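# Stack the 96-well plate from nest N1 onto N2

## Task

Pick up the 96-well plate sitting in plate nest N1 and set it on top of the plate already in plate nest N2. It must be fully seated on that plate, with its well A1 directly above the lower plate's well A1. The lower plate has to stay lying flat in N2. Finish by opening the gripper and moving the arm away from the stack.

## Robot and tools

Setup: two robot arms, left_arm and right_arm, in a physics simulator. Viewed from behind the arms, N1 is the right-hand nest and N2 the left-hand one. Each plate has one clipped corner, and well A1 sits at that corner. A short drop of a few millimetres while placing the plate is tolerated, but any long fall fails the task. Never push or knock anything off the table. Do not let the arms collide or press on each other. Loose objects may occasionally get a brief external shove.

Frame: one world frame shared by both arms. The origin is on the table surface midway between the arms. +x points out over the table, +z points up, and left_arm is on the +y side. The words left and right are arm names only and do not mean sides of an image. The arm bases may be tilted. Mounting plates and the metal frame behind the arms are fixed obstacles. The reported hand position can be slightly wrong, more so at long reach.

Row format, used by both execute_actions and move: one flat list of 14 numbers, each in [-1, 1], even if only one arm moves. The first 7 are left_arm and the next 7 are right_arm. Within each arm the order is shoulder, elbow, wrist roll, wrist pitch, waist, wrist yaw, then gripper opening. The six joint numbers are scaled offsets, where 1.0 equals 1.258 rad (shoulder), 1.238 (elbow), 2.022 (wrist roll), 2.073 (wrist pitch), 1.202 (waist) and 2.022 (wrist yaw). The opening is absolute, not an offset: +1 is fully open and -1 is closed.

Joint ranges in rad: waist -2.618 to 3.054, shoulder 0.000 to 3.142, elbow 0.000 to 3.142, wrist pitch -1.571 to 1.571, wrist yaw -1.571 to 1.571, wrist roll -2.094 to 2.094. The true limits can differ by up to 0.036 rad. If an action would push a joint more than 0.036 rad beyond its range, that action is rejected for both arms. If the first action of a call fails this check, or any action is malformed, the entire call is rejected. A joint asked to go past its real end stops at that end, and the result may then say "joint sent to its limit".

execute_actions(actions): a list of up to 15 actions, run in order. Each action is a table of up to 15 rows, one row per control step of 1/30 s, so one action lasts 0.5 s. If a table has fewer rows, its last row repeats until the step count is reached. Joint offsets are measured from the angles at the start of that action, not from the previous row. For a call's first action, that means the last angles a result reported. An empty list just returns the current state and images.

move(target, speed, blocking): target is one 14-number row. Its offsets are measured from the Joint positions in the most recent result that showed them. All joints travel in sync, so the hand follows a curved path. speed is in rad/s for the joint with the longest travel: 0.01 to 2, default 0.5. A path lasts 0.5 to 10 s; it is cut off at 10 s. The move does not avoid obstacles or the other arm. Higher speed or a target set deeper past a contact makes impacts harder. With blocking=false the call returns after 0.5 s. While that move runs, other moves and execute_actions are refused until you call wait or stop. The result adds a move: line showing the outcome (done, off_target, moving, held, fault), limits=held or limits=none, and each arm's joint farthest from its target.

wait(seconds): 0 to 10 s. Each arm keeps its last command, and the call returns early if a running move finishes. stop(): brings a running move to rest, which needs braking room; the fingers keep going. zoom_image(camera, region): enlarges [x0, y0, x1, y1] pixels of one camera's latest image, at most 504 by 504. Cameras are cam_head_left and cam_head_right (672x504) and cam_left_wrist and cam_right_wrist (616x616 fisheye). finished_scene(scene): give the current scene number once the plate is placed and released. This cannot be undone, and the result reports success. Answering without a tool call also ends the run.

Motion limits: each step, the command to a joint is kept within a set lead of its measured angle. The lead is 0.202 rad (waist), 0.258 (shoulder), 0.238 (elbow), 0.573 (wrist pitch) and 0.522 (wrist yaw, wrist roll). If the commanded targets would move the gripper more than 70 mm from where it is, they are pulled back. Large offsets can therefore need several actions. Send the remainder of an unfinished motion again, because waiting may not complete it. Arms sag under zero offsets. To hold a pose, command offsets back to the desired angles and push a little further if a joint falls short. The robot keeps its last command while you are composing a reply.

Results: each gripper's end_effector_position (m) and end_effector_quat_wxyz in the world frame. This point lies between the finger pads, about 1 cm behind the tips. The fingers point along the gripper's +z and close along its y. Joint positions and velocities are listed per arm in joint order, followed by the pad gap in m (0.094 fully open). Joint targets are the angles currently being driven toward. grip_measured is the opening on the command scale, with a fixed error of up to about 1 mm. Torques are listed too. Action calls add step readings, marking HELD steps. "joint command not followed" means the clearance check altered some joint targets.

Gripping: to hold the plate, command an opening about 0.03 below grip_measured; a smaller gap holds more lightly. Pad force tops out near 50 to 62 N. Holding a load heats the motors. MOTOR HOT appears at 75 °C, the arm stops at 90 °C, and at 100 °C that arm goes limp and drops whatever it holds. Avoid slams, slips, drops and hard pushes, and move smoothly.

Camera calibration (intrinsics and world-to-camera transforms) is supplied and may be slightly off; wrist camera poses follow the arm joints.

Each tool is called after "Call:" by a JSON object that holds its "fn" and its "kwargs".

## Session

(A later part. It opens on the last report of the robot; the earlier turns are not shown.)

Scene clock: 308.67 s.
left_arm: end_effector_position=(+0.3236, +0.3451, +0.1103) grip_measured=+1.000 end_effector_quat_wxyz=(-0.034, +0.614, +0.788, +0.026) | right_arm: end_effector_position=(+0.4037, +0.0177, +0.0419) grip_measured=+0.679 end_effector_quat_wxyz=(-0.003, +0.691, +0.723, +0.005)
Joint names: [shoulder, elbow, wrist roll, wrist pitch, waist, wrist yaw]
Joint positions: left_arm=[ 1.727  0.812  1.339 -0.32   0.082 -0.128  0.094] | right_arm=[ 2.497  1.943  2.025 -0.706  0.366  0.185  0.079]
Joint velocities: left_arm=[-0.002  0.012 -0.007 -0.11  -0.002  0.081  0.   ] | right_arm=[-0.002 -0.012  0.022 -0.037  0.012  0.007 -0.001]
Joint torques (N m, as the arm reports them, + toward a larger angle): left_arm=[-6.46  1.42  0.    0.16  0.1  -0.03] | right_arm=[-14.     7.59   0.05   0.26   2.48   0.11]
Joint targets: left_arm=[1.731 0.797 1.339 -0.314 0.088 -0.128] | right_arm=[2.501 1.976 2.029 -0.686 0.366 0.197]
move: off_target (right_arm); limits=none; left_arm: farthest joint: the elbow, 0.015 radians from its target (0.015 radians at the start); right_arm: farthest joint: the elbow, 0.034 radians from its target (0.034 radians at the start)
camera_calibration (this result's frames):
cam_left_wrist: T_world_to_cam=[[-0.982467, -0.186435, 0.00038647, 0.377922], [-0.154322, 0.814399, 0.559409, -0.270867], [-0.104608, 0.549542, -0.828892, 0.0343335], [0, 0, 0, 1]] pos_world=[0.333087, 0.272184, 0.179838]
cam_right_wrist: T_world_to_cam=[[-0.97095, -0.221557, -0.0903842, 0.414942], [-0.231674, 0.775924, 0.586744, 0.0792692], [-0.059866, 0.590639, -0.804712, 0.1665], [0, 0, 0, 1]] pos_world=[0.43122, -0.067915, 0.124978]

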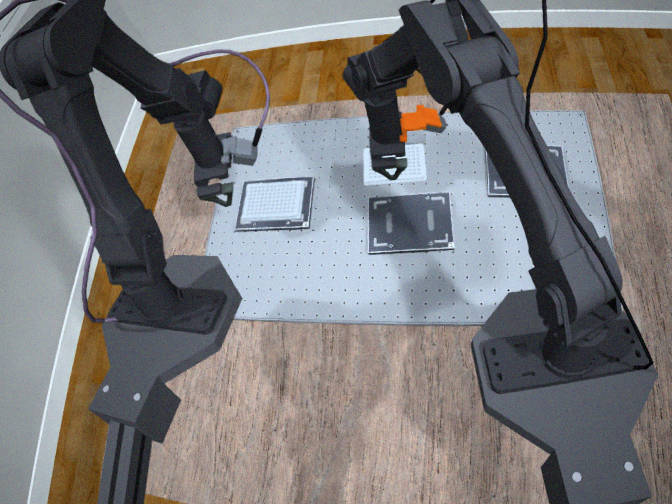

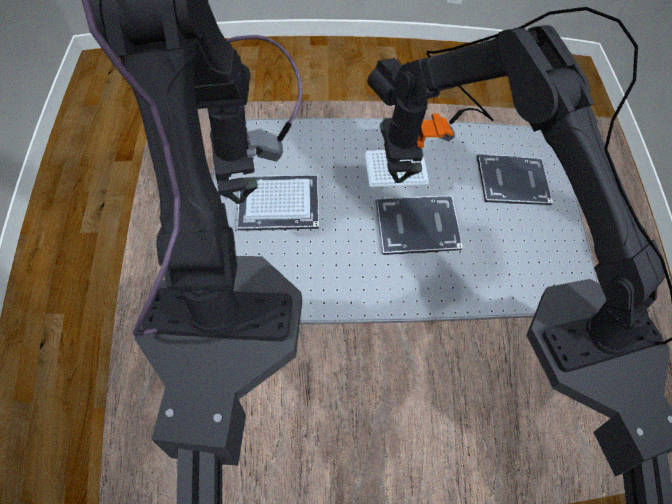

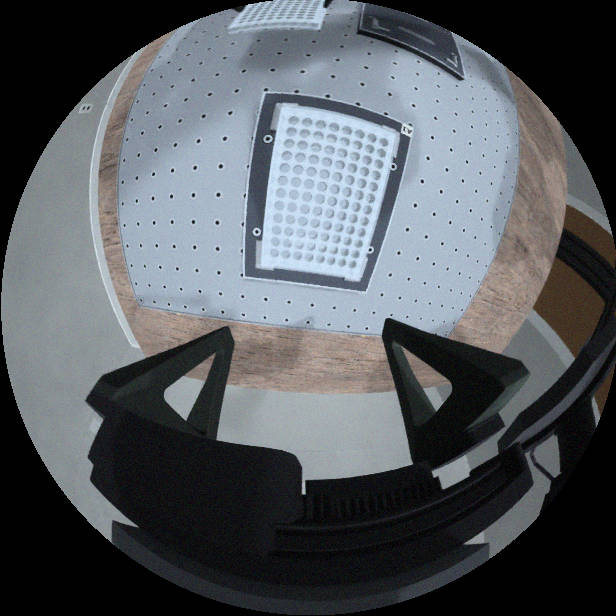

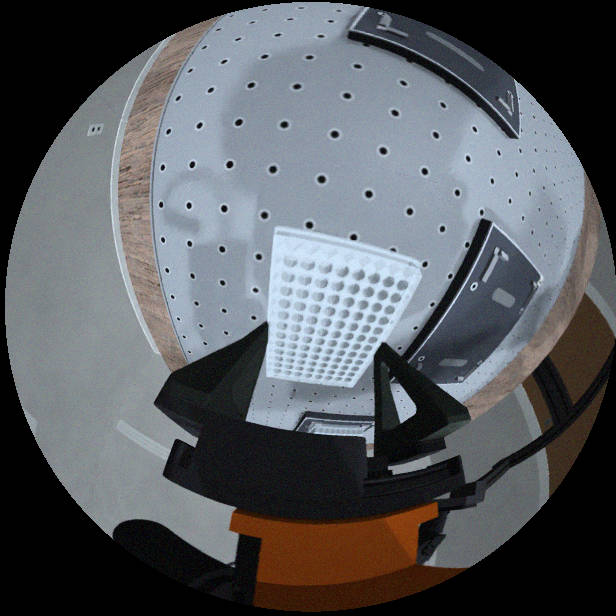

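Call:
{"fn": "execute_actions", "kwargs": {"actions": [[[0.003,-0.012,0,0.003,0.005,0,1,0.010,0.027,0.002,0.006,0,0.006,0.645]]]}}

Scene clock: 315.73 s.
left_arm: end_effector_position=(+0.3236, +0.3451, +0.1103) grip_measured=+1.000 end_effector_quat_wxyz=(-0.034, +0.614, +0.788, +0.026) | right_arm: end_effector_position=(+0.4035, +0.0176, +0.0415) grip_measured=+0.679 end_effector_quat_wxyz=(-0.003, +0.691, +0.723, +0.004)
Joint names: [shoulder, elbow, wrist roll, wrist pitch, waist, wrist yaw]
Joint positions: left_arm=[ 1.727  0.812  1.339 -0.32   0.082 -0.128  0.094] | right_arm=[ 2.497  1.943  2.025 -0.706  0.366  0.185  0.079]
Joint velocities: left_arm=[ 0.007 -0.017  0.037  0.037 -0.002  0.066  0.   ] | right_arm=[ 0.002 -0.002 -0.007 -0.022  0.007 -0.022  0.   ]
Joint torques (N m, as the arm reports them, + toward a larger angle): left_arm=[-6.47  1.43  0.    0.16  0.09 -0.03] | right_arm=[-13.25   7.6    0.06   0.19   2.47   0.11]
Joint targets: left_arm=[1.731 0.797 1.339 -0.314 0.088 -0.128] | right_arm=[2.509 1.976 2.029 -0.694 0.366 0.197]
Step readings (joint positions):
0: left_arm=[1.727 0.812 1.339 -0.320 0.082 -0.128] | right_arm=[2.497 1.943 2.025 -0.706 0.366 0.185]
1: left_arm=[1.727 0.812 1.339 -0.320 0.082 -0.128] | right_arm=[2.497 1.943 2.025 -0.706 0.366 0.185]
2: left_arm=[1.727 0.812 1.339 -0.320 0.082 -0.128] | right_arm=[2.497 1.943 2.025 -0.706 0.366 0.185]
4: left_arm=[1.727 0.812 1.339 -0.320 0.082 -0.128] | right_arm=[2.497 1.943 2.025 -0.706 0.366 0.185]
8: left_arm=[1.727 0.812 1.339 -0.320 0.082 -0.128] | right_arm=[2.497 1.943 2.025 -0.706 0.366 0.185]
15: Joint positions above
camera_calibration (this result's frames):
cam_left_wrist: T_world_to_cam=[[-0.982467, -0.186435, 0.00038647, 0.377922], [-0.154322, 0.814399, 0.559409, -0.270867], [-0.104608, 0.549542, -0.828892, 0.0343335], [0, 0, 0, 1]] pos_world=[0.333087, 0.272184, 0.179838]
cam_right_wrist: T_world_to_cam=[[-0.970976, -0.221731, -0.0896666, 0.414655], [-0.231402, 0.776101, 0.586618, 0.0793481], [-0.0604813, 0.590341, -0.804885, 0.166503], [0, 0, 0, 1]] pos_world=[0.431052, -0.0679335, 0.124649]

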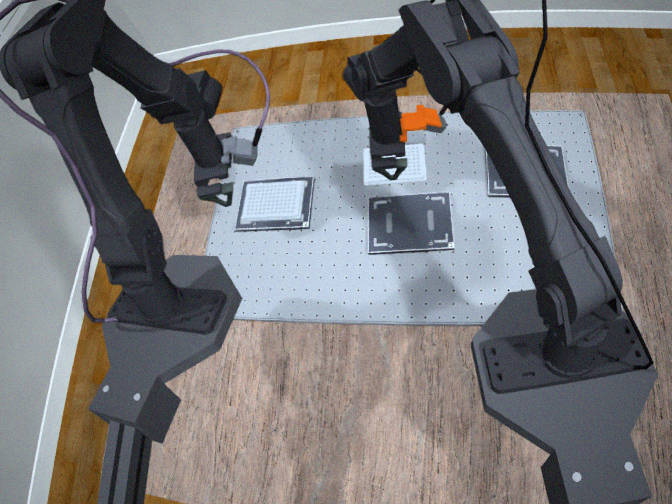

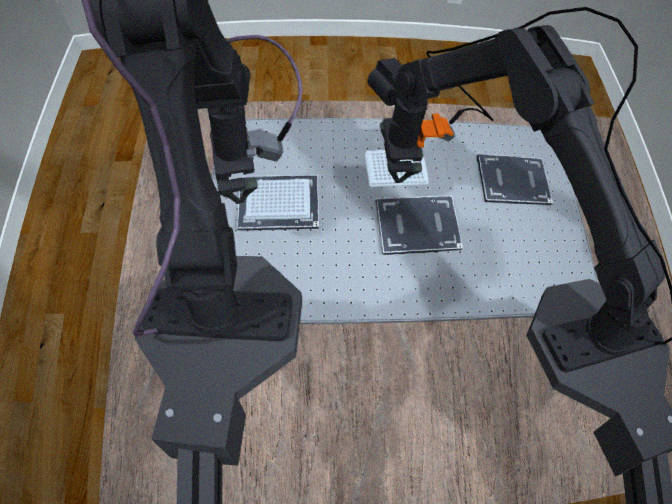

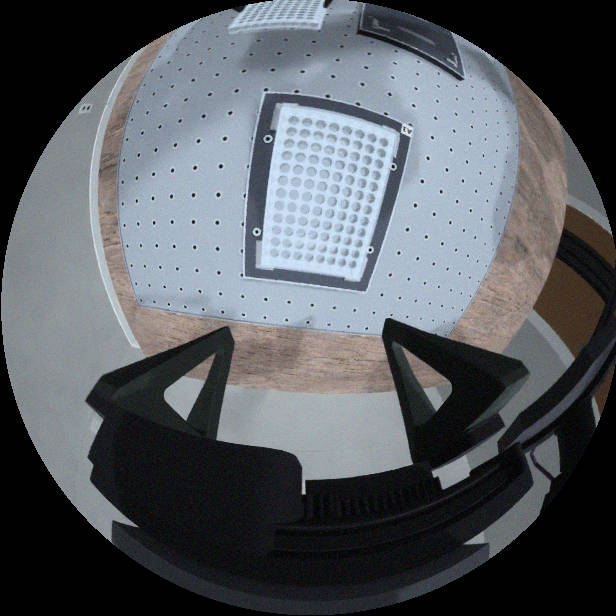

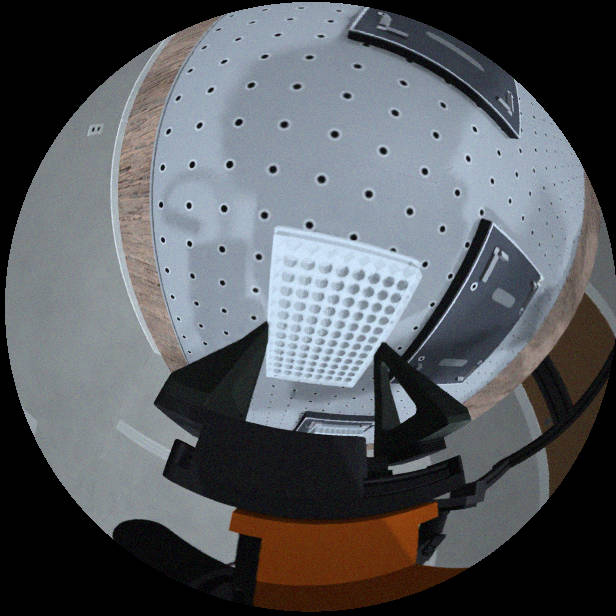

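Call:
{"fn": "execute_actions", "kwargs": {"actions": [[[0.003,-0.012,0,0.003,0.005,0,1,0.017,0.027,0.002,0.006,0,0.006,0.645],[0.003,-0.012,0,0.003,0.005,0,1,0.017,0.027,0.002,0.006,0,0.006,0.645],[0.003,-0.012,0,0.003,0.005,0,1,0.017,0.027,0.002,0.006,0,0.006,0.645],[0.003,-0.012,0,0.003,0.005,0,1,0.017,0.027,0.002,0.006,0,0.006,0.645],[0.003,-0.012,0,0.003,0.005,0,1,0.004,0.027,0.002,0.006,0,0.006,0.645]]]}}

Scene clock: 320.97 s.
left_arm: end_effector_position=(+0.3236, +0.3451, +0.1103) grip_measured=+1.000 end_effector_quat_wxyz=(-0.034, +0.614, +0.788, +0.026) | right_arm: end_effector_position=(+0.4038, +0.0178, +0.0415) grip_measured=+0.679 end_effector_quat_wxyz=(-0.003, +0.691, +0.723, +0.003)
Joint names: [shoulder, elbow, wrist roll, wrist pitch, waist, wrist yaw]
Joint positions: left_arm=[ 1.727  0.812  1.339 -0.32   0.082 -0.128  0.094] | right_arm=[ 2.501  1.95   2.025 -0.712  0.366  0.185  0.079]
Joint velocities: left_arm=[ 0.017 -0.012 -0.007 -0.066  0.007  0.007  0.   ] | right_arm=[ 0.012 -0.017  0.066 -0.022  0.022 -0.022 -0.001]
Joint torques (N m, as the arm reports them, + toward a larger angle): left_arm=[-6.45  1.43  0.    0.16  0.1  -0.03] | right_arm=[-14.24   7.04   0.05   0.24   2.47   0.12]
Joint targets: left_arm=[1.731 0.797 1.339 -0.314 0.088 -0.128] | right_arm=[2.502 1.976 2.029 -0.694 0.366 0.197]
Step readings (joint positions):
0: left_arm=[1.727 0.812 1.339 -0.320 0.082 -0.128] | right_arm=[2.497 1.943 2.025 -0.706 0.366 0.185]
1: left_arm=[1.727 0.812 1.339 -0.320 0.082 -0.128] | right_arm=[2.498 1.944 2.025 -0.706 0.366 0.185]
2: left_arm=[1.727 0.812 1.339 -0.320 0.082 -0.128] | right_arm=[2.500 1.947 2.025 -0.709 0.366 0.185]
4: left_arm=[1.727 0.812 1.339 -0.320 0.082 -0.128] | right_arm=[2.501 1.949 2.025 -0.712 0.366 0.185]
8: left_arm=[1.727 0.812 1.339 -0.320 0.082 -0.128] | right_arm=[2.501 1.950 2.025 -0.712 0.366 0.185]
15: Joint positions above
camera_calibration (this result's frames):
cam_left_wrist: T_world_to_cam=[[-0.982467, -0.186435, 0.00038647, 0.377922], [-0.154322, 0.814399, 0.559409, -0.270867], [-0.104608, 0.549542, -0.828892, 0.0343335], [0, 0, 0, 1]] pos_world=[0.333087, 0.272184, 0.179838]
cam_right_wrist: T_world_to_cam=[[-0.971041, -0.222167, -0.0878724, 0.414977], [-0.230723, 0.776543, 0.586301, 0.0790438], [-0.0620199, 0.589596, -0.805314, 0.167002], [0, 0, 0, 1]] pos_world=[0.431554, -0.0676502, 0.12461]

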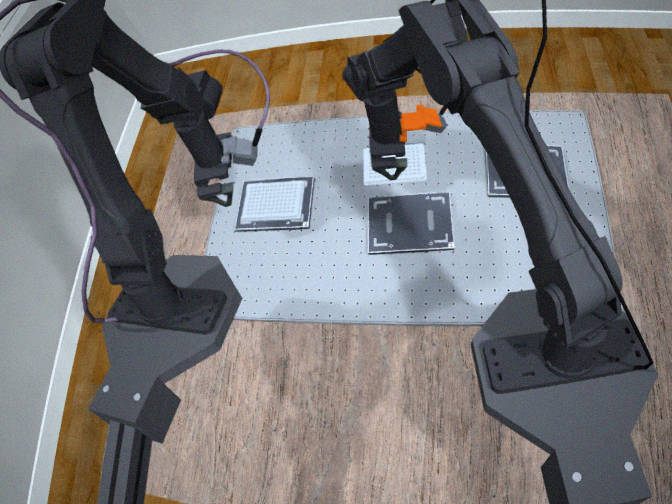

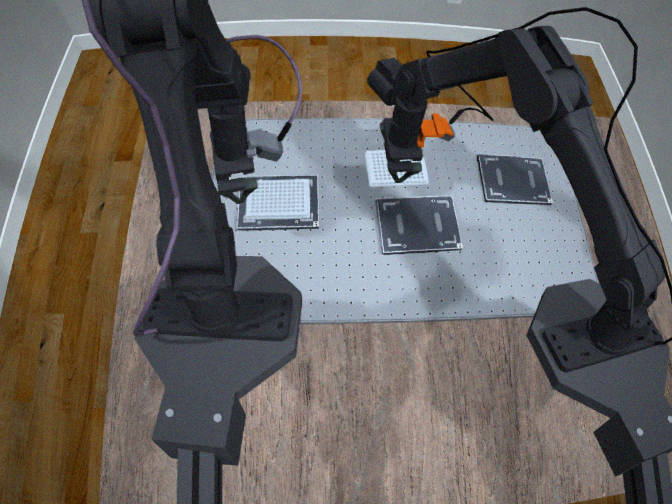

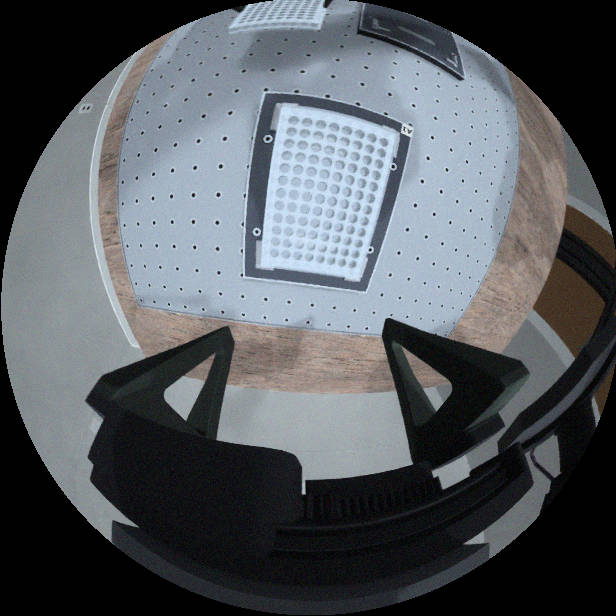

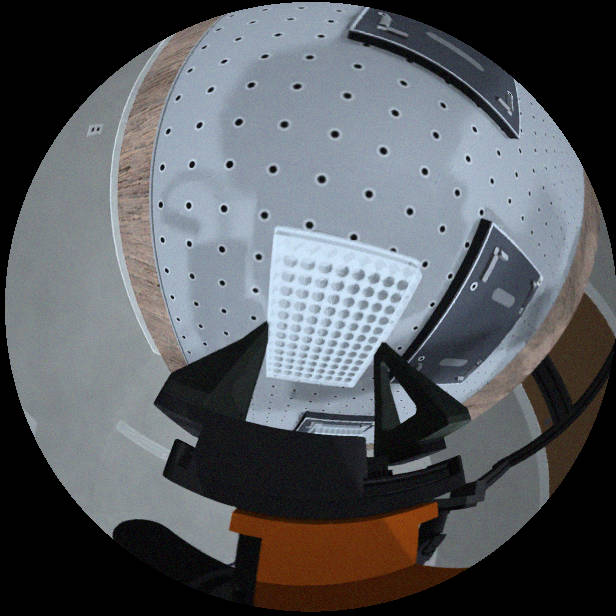

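Call:
{"fn": "execute_actions", "kwargs": {"actions": [[[0.003,-0.012,0,0.003,0.005,0,1,-0.004,0.020,0.002,0.0,0,0.006,0.72]],[[0,0,0,0,0,0,1,0,0,0,0,0,0,0.9]]]}}

Scene clock: 324.03 s.
left_arm: end_effector_position=(+0.3236, +0.3451, +0.1103) grip_measured=+1.000 end_effector_quat_wxyz=(-0.034, +0.614, +0.788, +0.026) | right_arm: end_effector_position=(+0.4020, +0.0174, +0.0389) grip_measured=+0.898 end_effector_quat_wxyz=(-0.004, +0.691, +0.723, +0.000)
Joint names: [shoulder, elbow, wrist roll, wrist pitch, waist, wrist yaw]
Joint positions: left_arm=[ 1.727  0.812  1.339 -0.32   0.082 -0.128  0.094] | right_arm=[ 2.507  1.95   2.025 -0.713  0.366  0.185  0.089]
Joint velocities: left_arm=[-0.012 -0.002 -0.037 -0.022 -0.017  0.007  0.   ] | right_arm=[ 0.027 -0.017 -0.051 -0.066 -0.007 -0.007  0.   ]
Joint torques (N m, as the arm reports them, + toward a larger angle): left_arm=[-6.71  2.42  0.    0.11 -0.3  -0.03] | right_arm=[-15.06   4.84   0.     0.07   2.46  -0.04]
Joint targets: left_arm=[1.727 0.812 1.339 -0.320 0.082 -0.128] | right_arm=[2.501 1.950 2.025 -0.713 0.366 0.186]
Step readings (joint positions; steps 1 to 15: 1st action; 16 to 30: 2nd action):
0: left_arm=[1.727 0.812 1.339 -0.320 0.082 -0.128] | right_arm=[2.501 1.950 2.025 -0.712 0.366 0.185]
1: left_arm=[1.727 0.812 1.339 -0.320 0.082 -0.128] | right_arm=[2.501 1.950 2.025 -0.713 0.366 0.186]
2: left_arm=[1.727 0.812 1.339 -0.320 0.082 -0.128] | right_arm=[2.501 1.950 2.025 -0.713 0.366 0.186]
4: left_arm=[1.727 0.812 1.339 -0.320 0.082 -0.128] | right_arm=[2.501 1.950 2.025 -0.713 0.366 0.186]
8: left_arm=[1.727 0.812 1.339 -0.320 0.082 -0.128] | right_arm=[2.501 1.950 2.025 -0.713 0.366 0.186]
15: left_arm=[1.727 0.812 1.339 -0.320 0.082 -0.128] | right_arm=[2.501 1.950 2.025 -0.713 0.366 0.186]
16: left_arm=[1.727 0.812 1.339 -0.320 0.082 -0.128] | right_arm=[2.501 1.950 2.025 -0.713 0.366 0.185]
17: left_arm=[1.727 0.812 1.339 -0.320 0.082 -0.128] | right_arm=[2.502 1.950 2.025 -0.713 0.366 0.185]
19: left_arm=[1.727 0.812 1.339 -0.320 0.082 -0.128] | right_arm=[2.504 1.950 2.025 -0.713 0.366 0.185]
23: left_arm=[1.727 0.812 1.339 -0.320 0.082 -0.128] | right_arm=[2.507 1.950 2.025 -0.713 0.366 0.185]
30: Joint positions above
camera_calibration (this result's frames):
cam_left_wrist: T_world_to_cam=[[-0.982467, -0.186435, 0.00038647, 0.377922], [-0.154322, 0.814399, 0.559409, -0.270867], [-0.104608, 0.549542, -0.828892, 0.0343335], [0, 0, 0, 1]] pos_world=[0.333087, 0.272184, 0.179838]
cam_right_wrist: T_world_to_cam=[[-0.971226, -0.22355, -0.0821277, 0.41273], [-0.228555, 0.777956, 0.585275, 0.0796026], [-0.0669464, 0.587205, -0.806665, 0.167163], [0, 0, 0, 1]] pos_world=[0.430239, -0.0678205, 0.122152]

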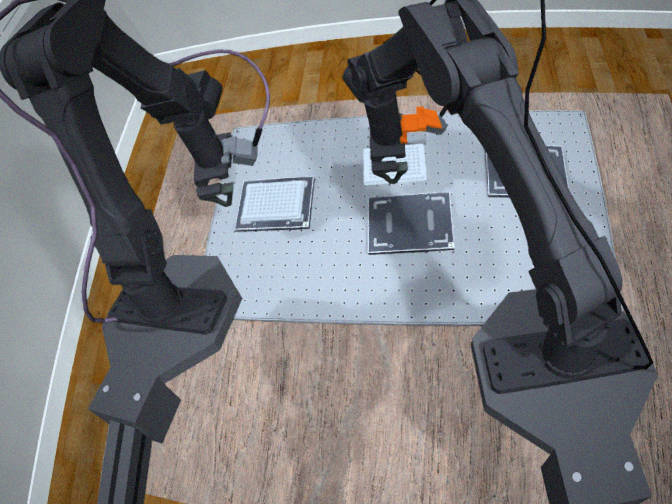

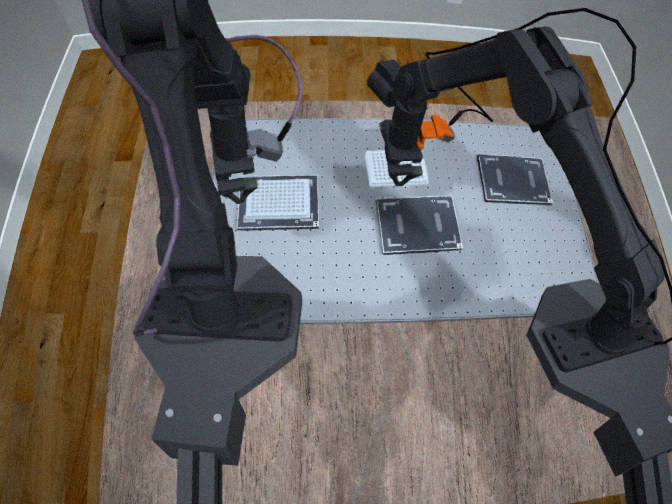

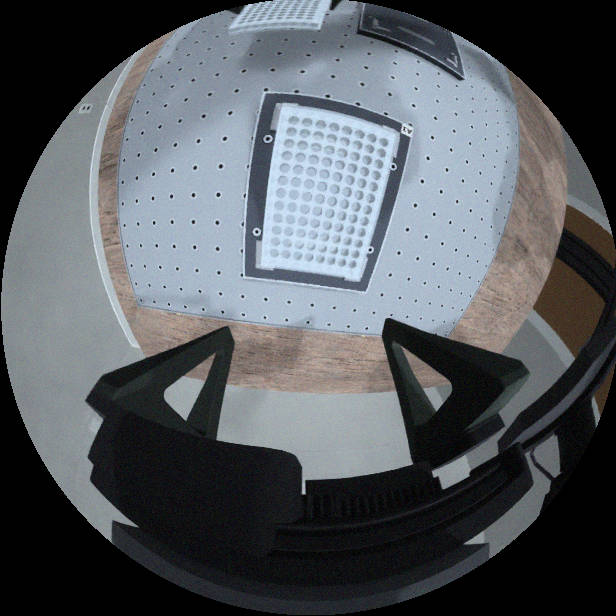

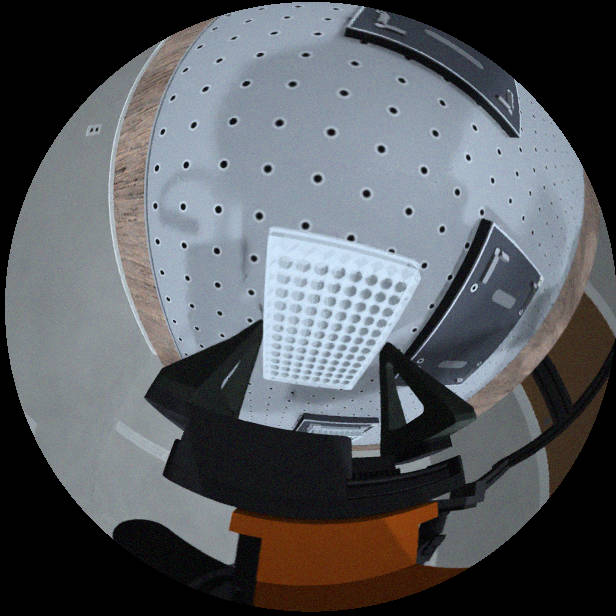

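Call:
{"fn": "move", "kwargs": {"target": [0.003,-0.012,0,0.003,0.005,0,1,-0.095,0.020,0,-0.052,0,0,1], "speed": 0.25}}

Scene clock: 329.30 s.
left_arm: end_effector_position=(+0.3236, +0.3451, +0.1103) grip_measured=+1.000 end_effector_quat_wxyz=(-0.034, +0.614, +0.788, +0.026) | right_arm: end_effector_position=(+0.4123, +0.0128, +0.0844) grip_measured=+1.000 end_effector_quat_wxyz=(-0.002, +0.691, +0.722, +0.006)
Joint names: [shoulder, elbow, wrist roll, wrist pitch, waist, wrist yaw]
Joint positions: left_arm=[ 1.727  0.812  1.339 -0.32   0.082 -0.128  0.094] | right_arm=[ 2.405  1.95   2.025 -0.801  0.366  0.185  0.094]
Joint velocities: left_arm=[ 0.027 -0.017 -0.007  0.051 -0.022  0.007  0.   ] | right_arm=[ 0.007  0.007 -0.037 -0.022 -0.027 -0.007  0.   ]
Joint torques (N m, as the arm reports them, + toward a larger angle): left_arm=[-6.46  1.43  0.    0.17  0.1  -0.03] | right_arm=[-16.1    7.06   0.01  -0.07   2.39  -0.04]
Joint targets: left_arm=[1.731 0.797 1.339 -0.314 0.088 -0.128] | right_arm=[2.387 1.975 2.025 -0.820 0.366 0.185]
move: off_target (right_arm); limits=none; left_arm: farthest joint: the elbow, 0.015 radians from its target (0.015 radians at the start); right_arm: farthest joint: the elbow, 0.025 radians from its target (0.025 radians at the start)
camera_calibration (this result's frames):
cam_left_wrist: T_world_to_cam=[[-0.982467, -0.186435, 0.00038647, 0.377922], [-0.154322, 0.814399, 0.559409, -0.270867], [-0.104608, 0.549542, -0.828892, 0.0343335], [0, 0, 0, 1]] pos_world=[0.333087, 0.272184, 0.179838]
cam_right_wrist: T_world_to_cam=[[-0.970809, -0.22068, -0.0939707, 0.426272], [-0.233034, 0.77504, 0.587373, 0.0605283], [-0.0567904, 0.592126, -0.803842, 0.20276], [0, 0, 0, 1]] pos_world=[0.439448, -0.0729013, 0.167491]

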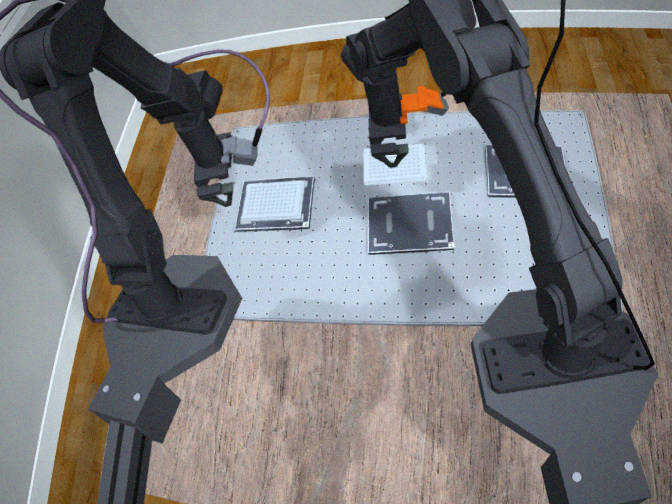

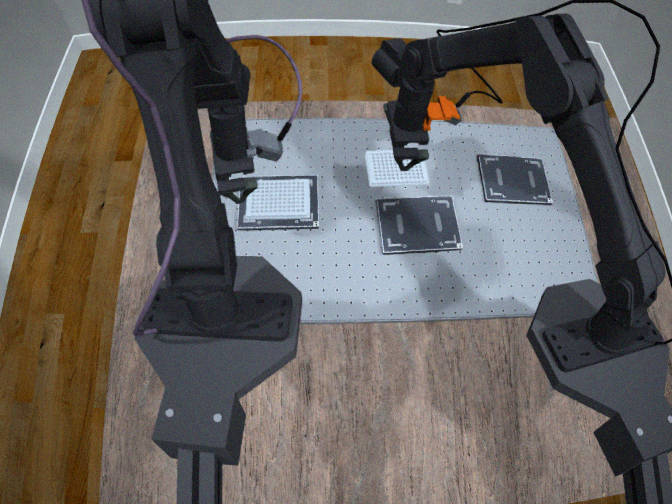

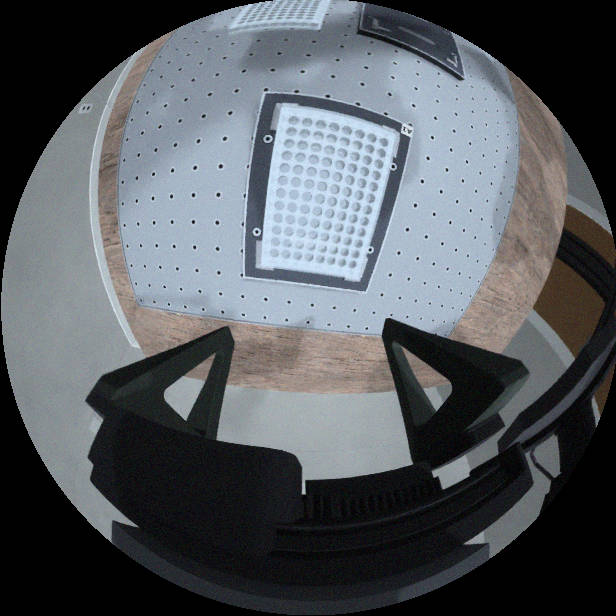

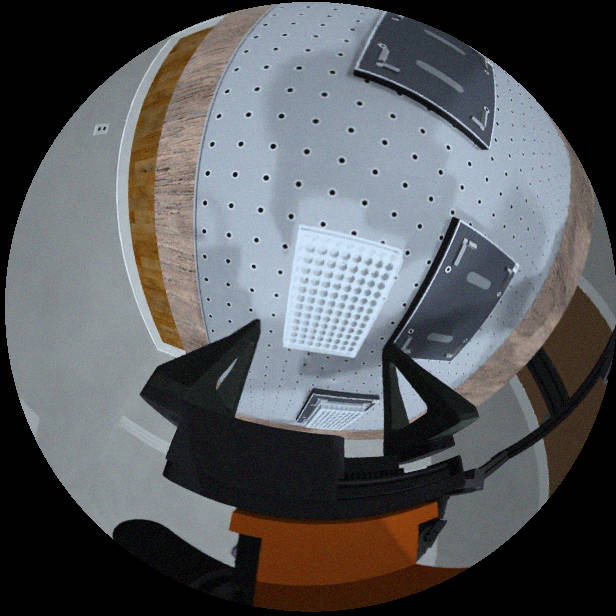

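Call:
{"fn": "move", "kwargs": {"target": [0.540,0.886,-0.247,-0.240,-0.608,-0.070,1,-0.958,-0.969,-0.3,0,-0.637,-0.09,1], "speed": 0.6}}

Scene clock: 350.60 s.
left_arm: end_effector_position=(+0.4005, +0.0159, +0.0989) grip_measured=+1.000 end_effector_quat_wxyz=(-0.002, +0.695, +0.719, -0.001) | right_arm: end_effector_position=(+0.2132, -0.2892, +0.2232) grip_measured=+1.000 end_effector_quat_wxyz=(-0.001, +0.730, +0.682, -0.040)
Joint names: [shoulder, elbow, wrist roll, wrist pitch, waist, wrist yaw]
Joint positions: left_arm=[ 2.406  1.877  0.847 -0.807 -0.645 -0.267  0.094] | right_arm=[ 1.222  0.76   1.423 -0.803 -0.39   0.004  0.094]
Joint velocities: left_arm=[-0.012 -0.027  0.007 -0.051 -0.012 -0.051  0.   ] | right_arm=[-0.007  0.002 -0.051 -0.037 -0.012 -0.081  0.   ]
Joint torques (N m, as the arm reports them, + toward a larger angle): left_arm=[-10.87   6.06  -0.04   0.03  -3.07  -0.02] | right_arm=[-7.31  4.26  0.01  0.02 -1.03  0.04]
Joint targets: left_arm=[2.407 1.909 0.839 -0.818 -0.648 -0.269] | right_arm=[1.200 0.750 1.418 -0.801 -0.400 0.003]
move: off_target (left_arm, right_arm); limits=none; left_arm: farthest joint: the elbow, 0.032 radians from its target (1.097 radians at the start); right_arm: farthest joint: the shoulder, 0.022 radians from its target (1.205 radians at the start)
camera_calibration (this result's frames):
cam_left_wrist: T_world_to_cam=[[-0.999731, 0.0231551, -0.00101496, 0.395849], [0.0197016, 0.87206, 0.489003, -0.0481167], [0.012208, 0.488851, -0.872282, 0.17234], [0, 0, 0, 1]] pos_world=[0.394587, -0.0514541, 0.17426]
cam_right_wrist: T_world_to_cam=[[-0.993298, -0.113874, -0.0198124, 0.198533], [-0.106348, 0.833257, 0.542562, 0.166609], [-0.0452746, 0.541032, -0.839782, 0.47262], [0, 0, 0, 1]] pos_world=[0.236319, -0.371923, 0.310435]

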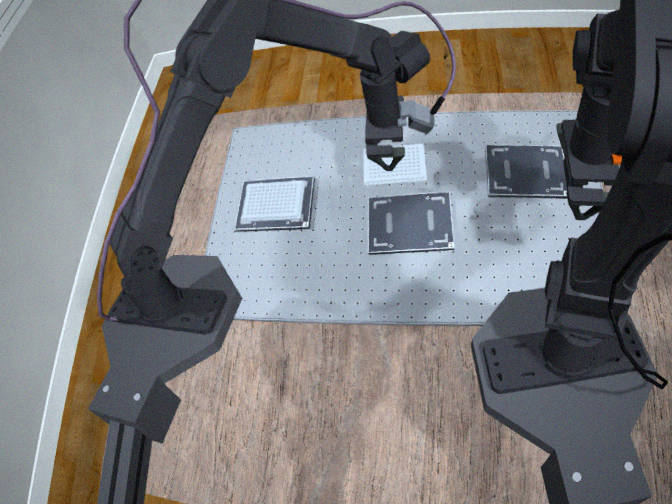

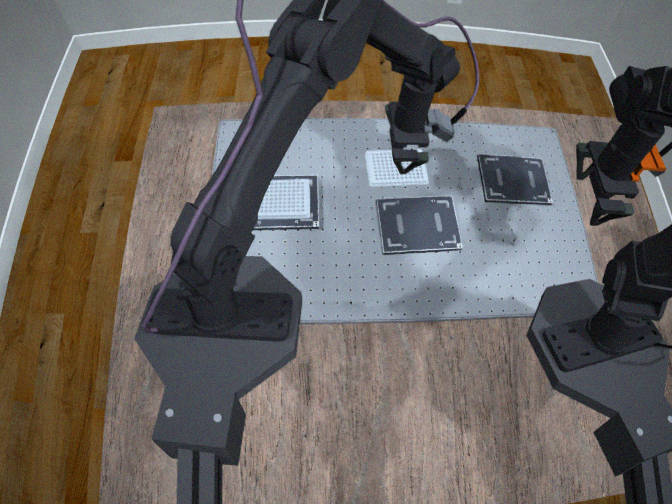

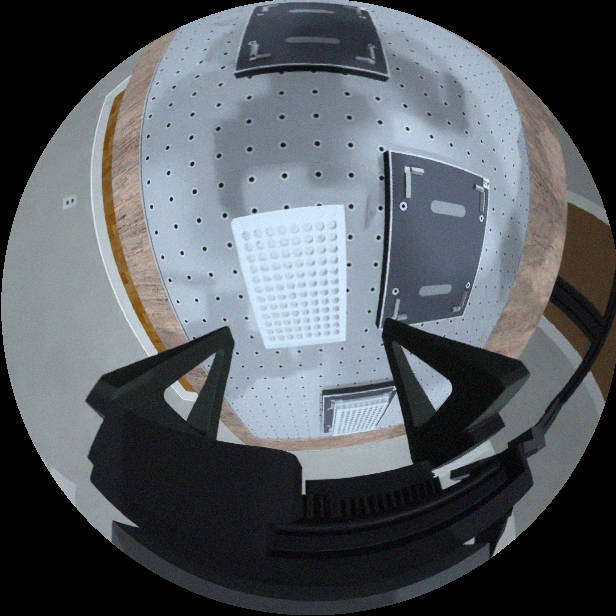

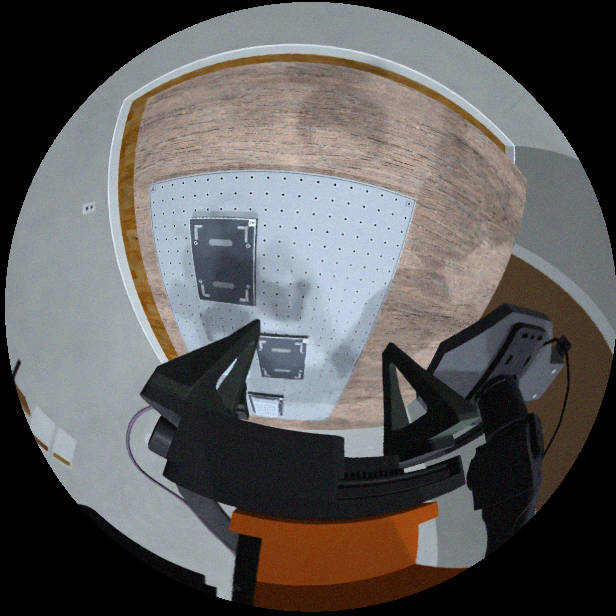

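Call:
{"fn": "zoom_image", "kwargs": {"camera": "cam_left_wrist", "region": [210, 185, 400, 365]}}

Region (210, 185, 400, 365) of cam_left_wrist's 616x616 image, scaled by 2.653, with more detail than that image has; it fills the top 477 rows of this view, and the rest is white.

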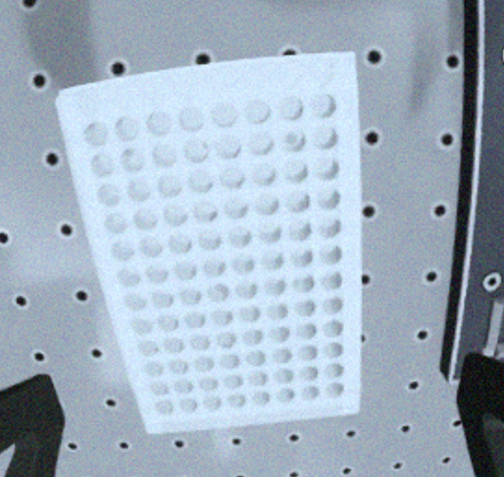

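Call:
{"fn": "move", "kwargs": {"target": [0.120,0.1135,-0.019,0.030,0.027,0.005,1,-0.0175,-0.008,0,0,-0.008,0,1], "speed": 0.15}}

Scene clock: 388.93 s.
left_arm: end_effector_position=(+0.4120, +0.0133, +0.0500) grip_measured=+1.000 end_effector_quat_wxyz=(-0.003, +0.671, +0.741, +0.003) | right_arm: end_effector_position=(+0.2132, -0.2892, +0.2232) grip_measured=+1.000 end_effector_quat_wxyz=(-0.001, +0.730, +0.682, -0.040)
Joint names: [shoulder, elbow, wrist roll, wrist pitch, waist, wrist yaw]
Joint positions: left_arm=[ 2.558  1.985  0.816 -0.755 -0.611 -0.268  0.094] | right_arm=[ 1.222  0.76   1.423 -0.803 -0.39   0.004  0.094]
Joint velocities: left_arm=[-0.002 -0.007  0.037 -0.007 -0.012 -0.037  0.   ] | right_arm=[0.002 0.007 0.022 0.051 0.007 0.007 0.   ]
Joint torques (N m, as the arm reports them, + toward a larger angle): left_arm=[-11.37   5.97  -0.08   0.2   -2.89   0.1 ] | right_arm=[-7.33  4.29  0.02 -0.01 -1.05  0.02]
Joint targets: left_arm=[2.557 2.018 0.808 -0.745 -0.612 -0.257] | right_arm=[1.200 0.750 1.423 -0.803 -0.400 0.004]
move: off_target (left_arm, right_arm); limits=none; left_arm: farthest joint: the elbow, 0.032 radians from its target (0.140 radians at the start); right_arm: farthest joint: the shoulder, 0.022 radians from its target (0.022 radians at the start)
camera_calibration (this result's frames):
cam_left_wrist: T_world_to_cam=[[-0.999138, -0.0411389, -0.00562301, 0.408166], [-0.0385191, 0.867793, 0.495431, 0.00152845], [-0.0155019, 0.49522, -0.868629, 0.142002], [0, 0, 0, 1]] pos_world=[0.410075, -0.0548572, 0.124885]
cam_right_wrist: T_world_to_cam=[[-0.993255, -0.114251, -0.0197947, 0.198411], [-0.106654, 0.833204, 0.542583, 0.166655], [-0.0454976, 0.541034, -0.839769, 0.472665], [0, 0, 0, 1]] pos_world=[0.236352, -0.371917, 0.310433]

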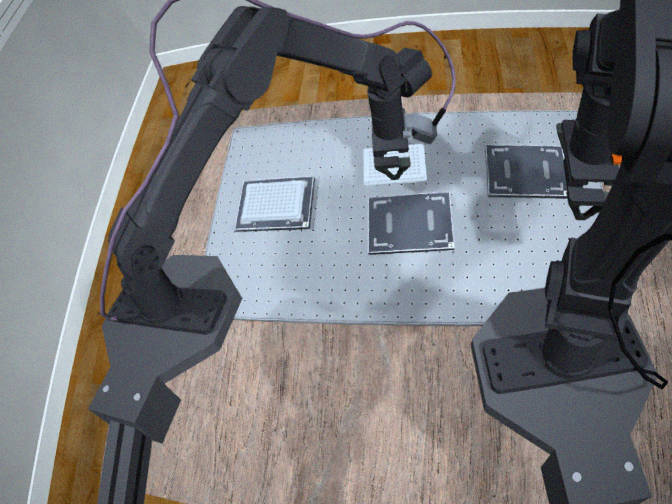

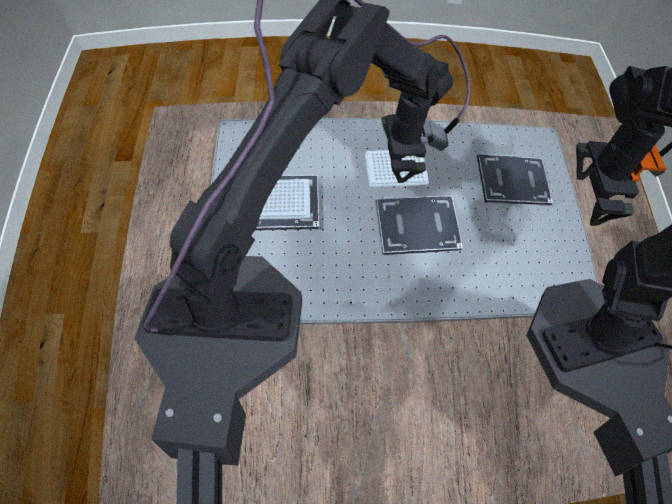

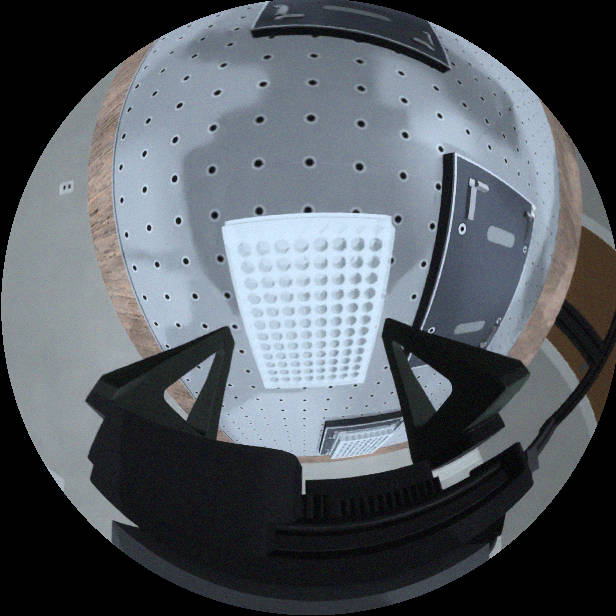

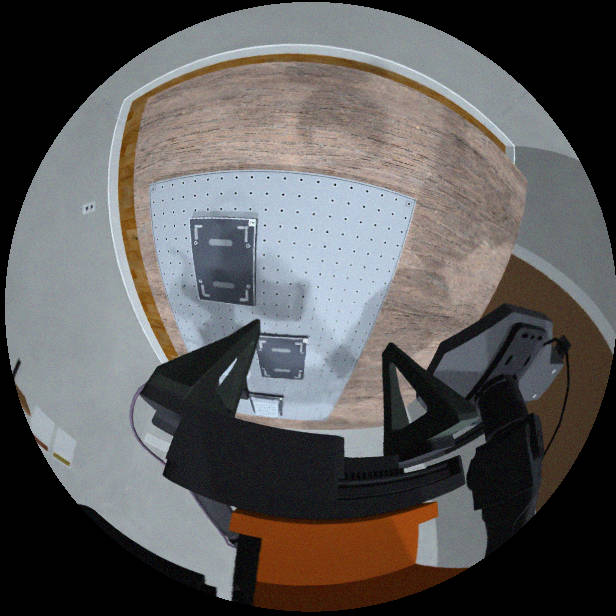

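Call:
{"fn": "zoom_image", "kwargs": {"camera": "cam_left_wrist", "region": [200, 195, 420, 400]}}

Region (200, 195, 420, 400) of cam_left_wrist's 616x616 image, scaled by 2.291, with more detail than that image has; it fills the top 470 rows of this view, and the rest is white.

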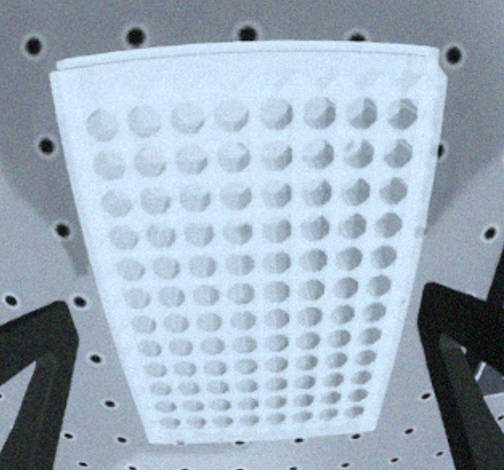

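Call:
{"fn": "move", "kwargs": {"target": [0.017,0.026,-0.003,0.0116,0,0.004,1,-0.0175,-0.008,0,0,-0.008,0,1], "speed": 0.05}}

Scene clock: 404.23 s.
left_arm: end_effector_position=(+0.4082, +0.0131, +0.0407) grip_measured=+1.000 end_effector_quat_wxyz=(-0.006, +0.672, +0.741, +0.003) | right_arm: end_effector_position=(+0.2132, -0.2892, +0.2232) grip_measured=+1.000 end_effector_quat_wxyz=(-0.001, +0.730, +0.682, -0.040)
Joint names: [shoulder, elbow, wrist roll, wrist pitch, waist, wrist yaw]
Joint positions: left_arm=[ 2.579  1.985  0.816 -0.741 -0.611 -0.268  0.094] | right_arm=[ 1.222  0.76   1.423 -0.803 -0.39   0.004  0.094]
Joint velocities: left_arm=[-0.012 -0.002 -0.007 -0.081  0.012 -0.022  0.   ] | right_arm=[-0.002 -0.002  0.007 -0.007 -0.017 -0.154  0.   ]
Joint torques (N m, as the arm reports them, + toward a larger angle): left_arm=[-11.25   5.9   -0.04   0.22  -2.95   0.08] | right_arm=[-7.33  4.24  0.01  0.   -1.03  0.01]
Joint targets: left_arm=[2.579 2.017 0.810 -0.731 -0.611 -0.260] | right_arm=[1.200 0.750 1.423 -0.803 -0.400 0.004]
move: off_target (left_arm, right_arm); limits=none; left_arm: farthest joint: the elbow, 0.032 radians from its target (0.032 radians at the start); right_arm: farthest joint: the shoulder, 0.022 radians from its target (0.022 radians at the start)
camera_calibration (this result's frames):
cam_left_wrist: T_world_to_cam=[[-0.99921, -0.0397401, -0.000528224, 0.40414], [-0.0346995, 0.865837, 0.499122, 0.00451021], [-0.0193778, 0.498746, -0.866531, 0.135432], [0, 0, 0, 1]] pos_world=[0.406602, -0.0553907, 0.115318]
cam_right_wrist: T_world_to_cam=[[-0.993255, -0.114251, -0.0197947, 0.198411], [-0.106654, 0.833204, 0.542583, 0.166655], [-0.0454976, 0.541034, -0.839769, 0.472665], [0, 0, 0, 1]] pos_world=[0.236352, -0.371917, 0.310433]

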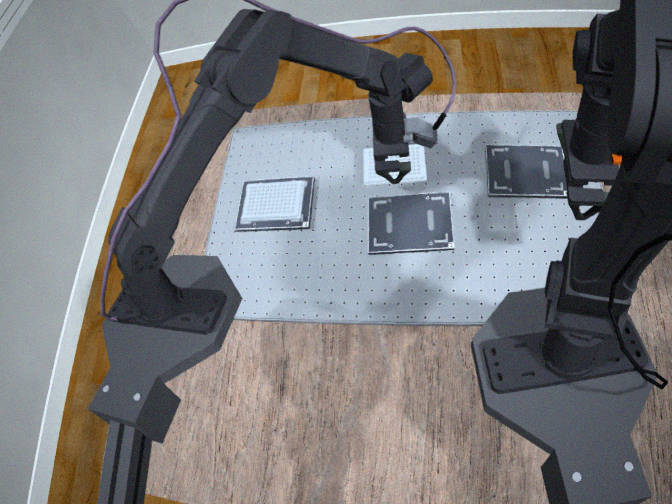

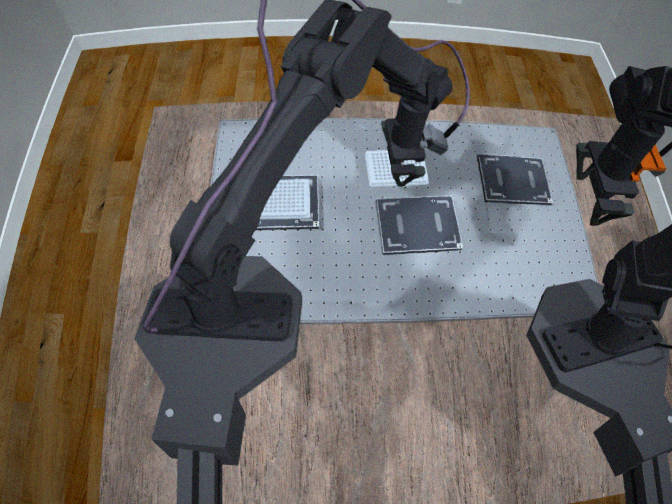

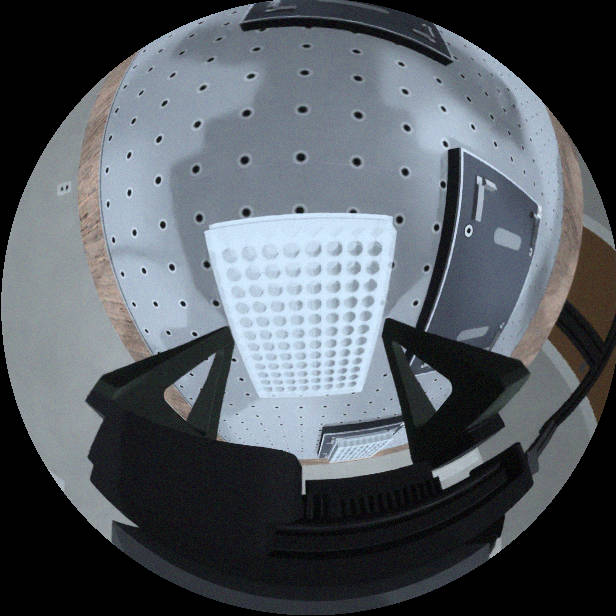

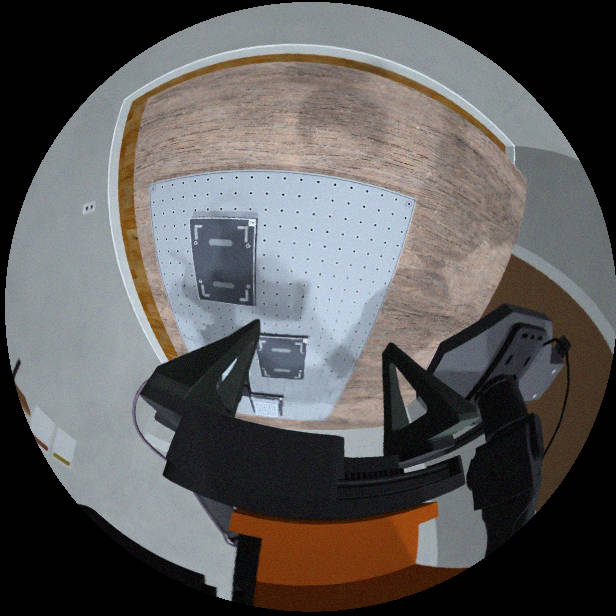

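Call:
{"fn": "zoom_image", "kwargs": {"camera": "cam_left_wrist", "region": [190, 200, 430, 410]}}

Region (190, 200, 430, 410) of cam_left_wrist's 616x616 image, scaled by 2.100, with more detail than that image has; it fills the top 441 rows of this view, and the rest is white.

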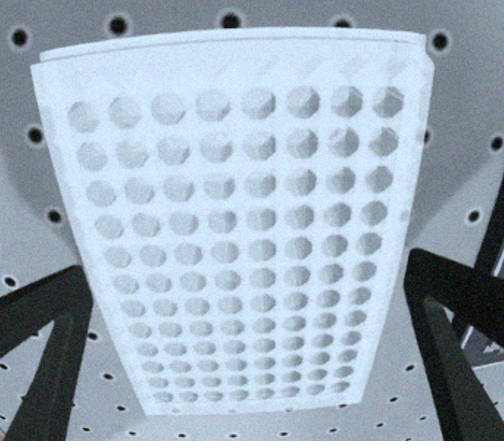

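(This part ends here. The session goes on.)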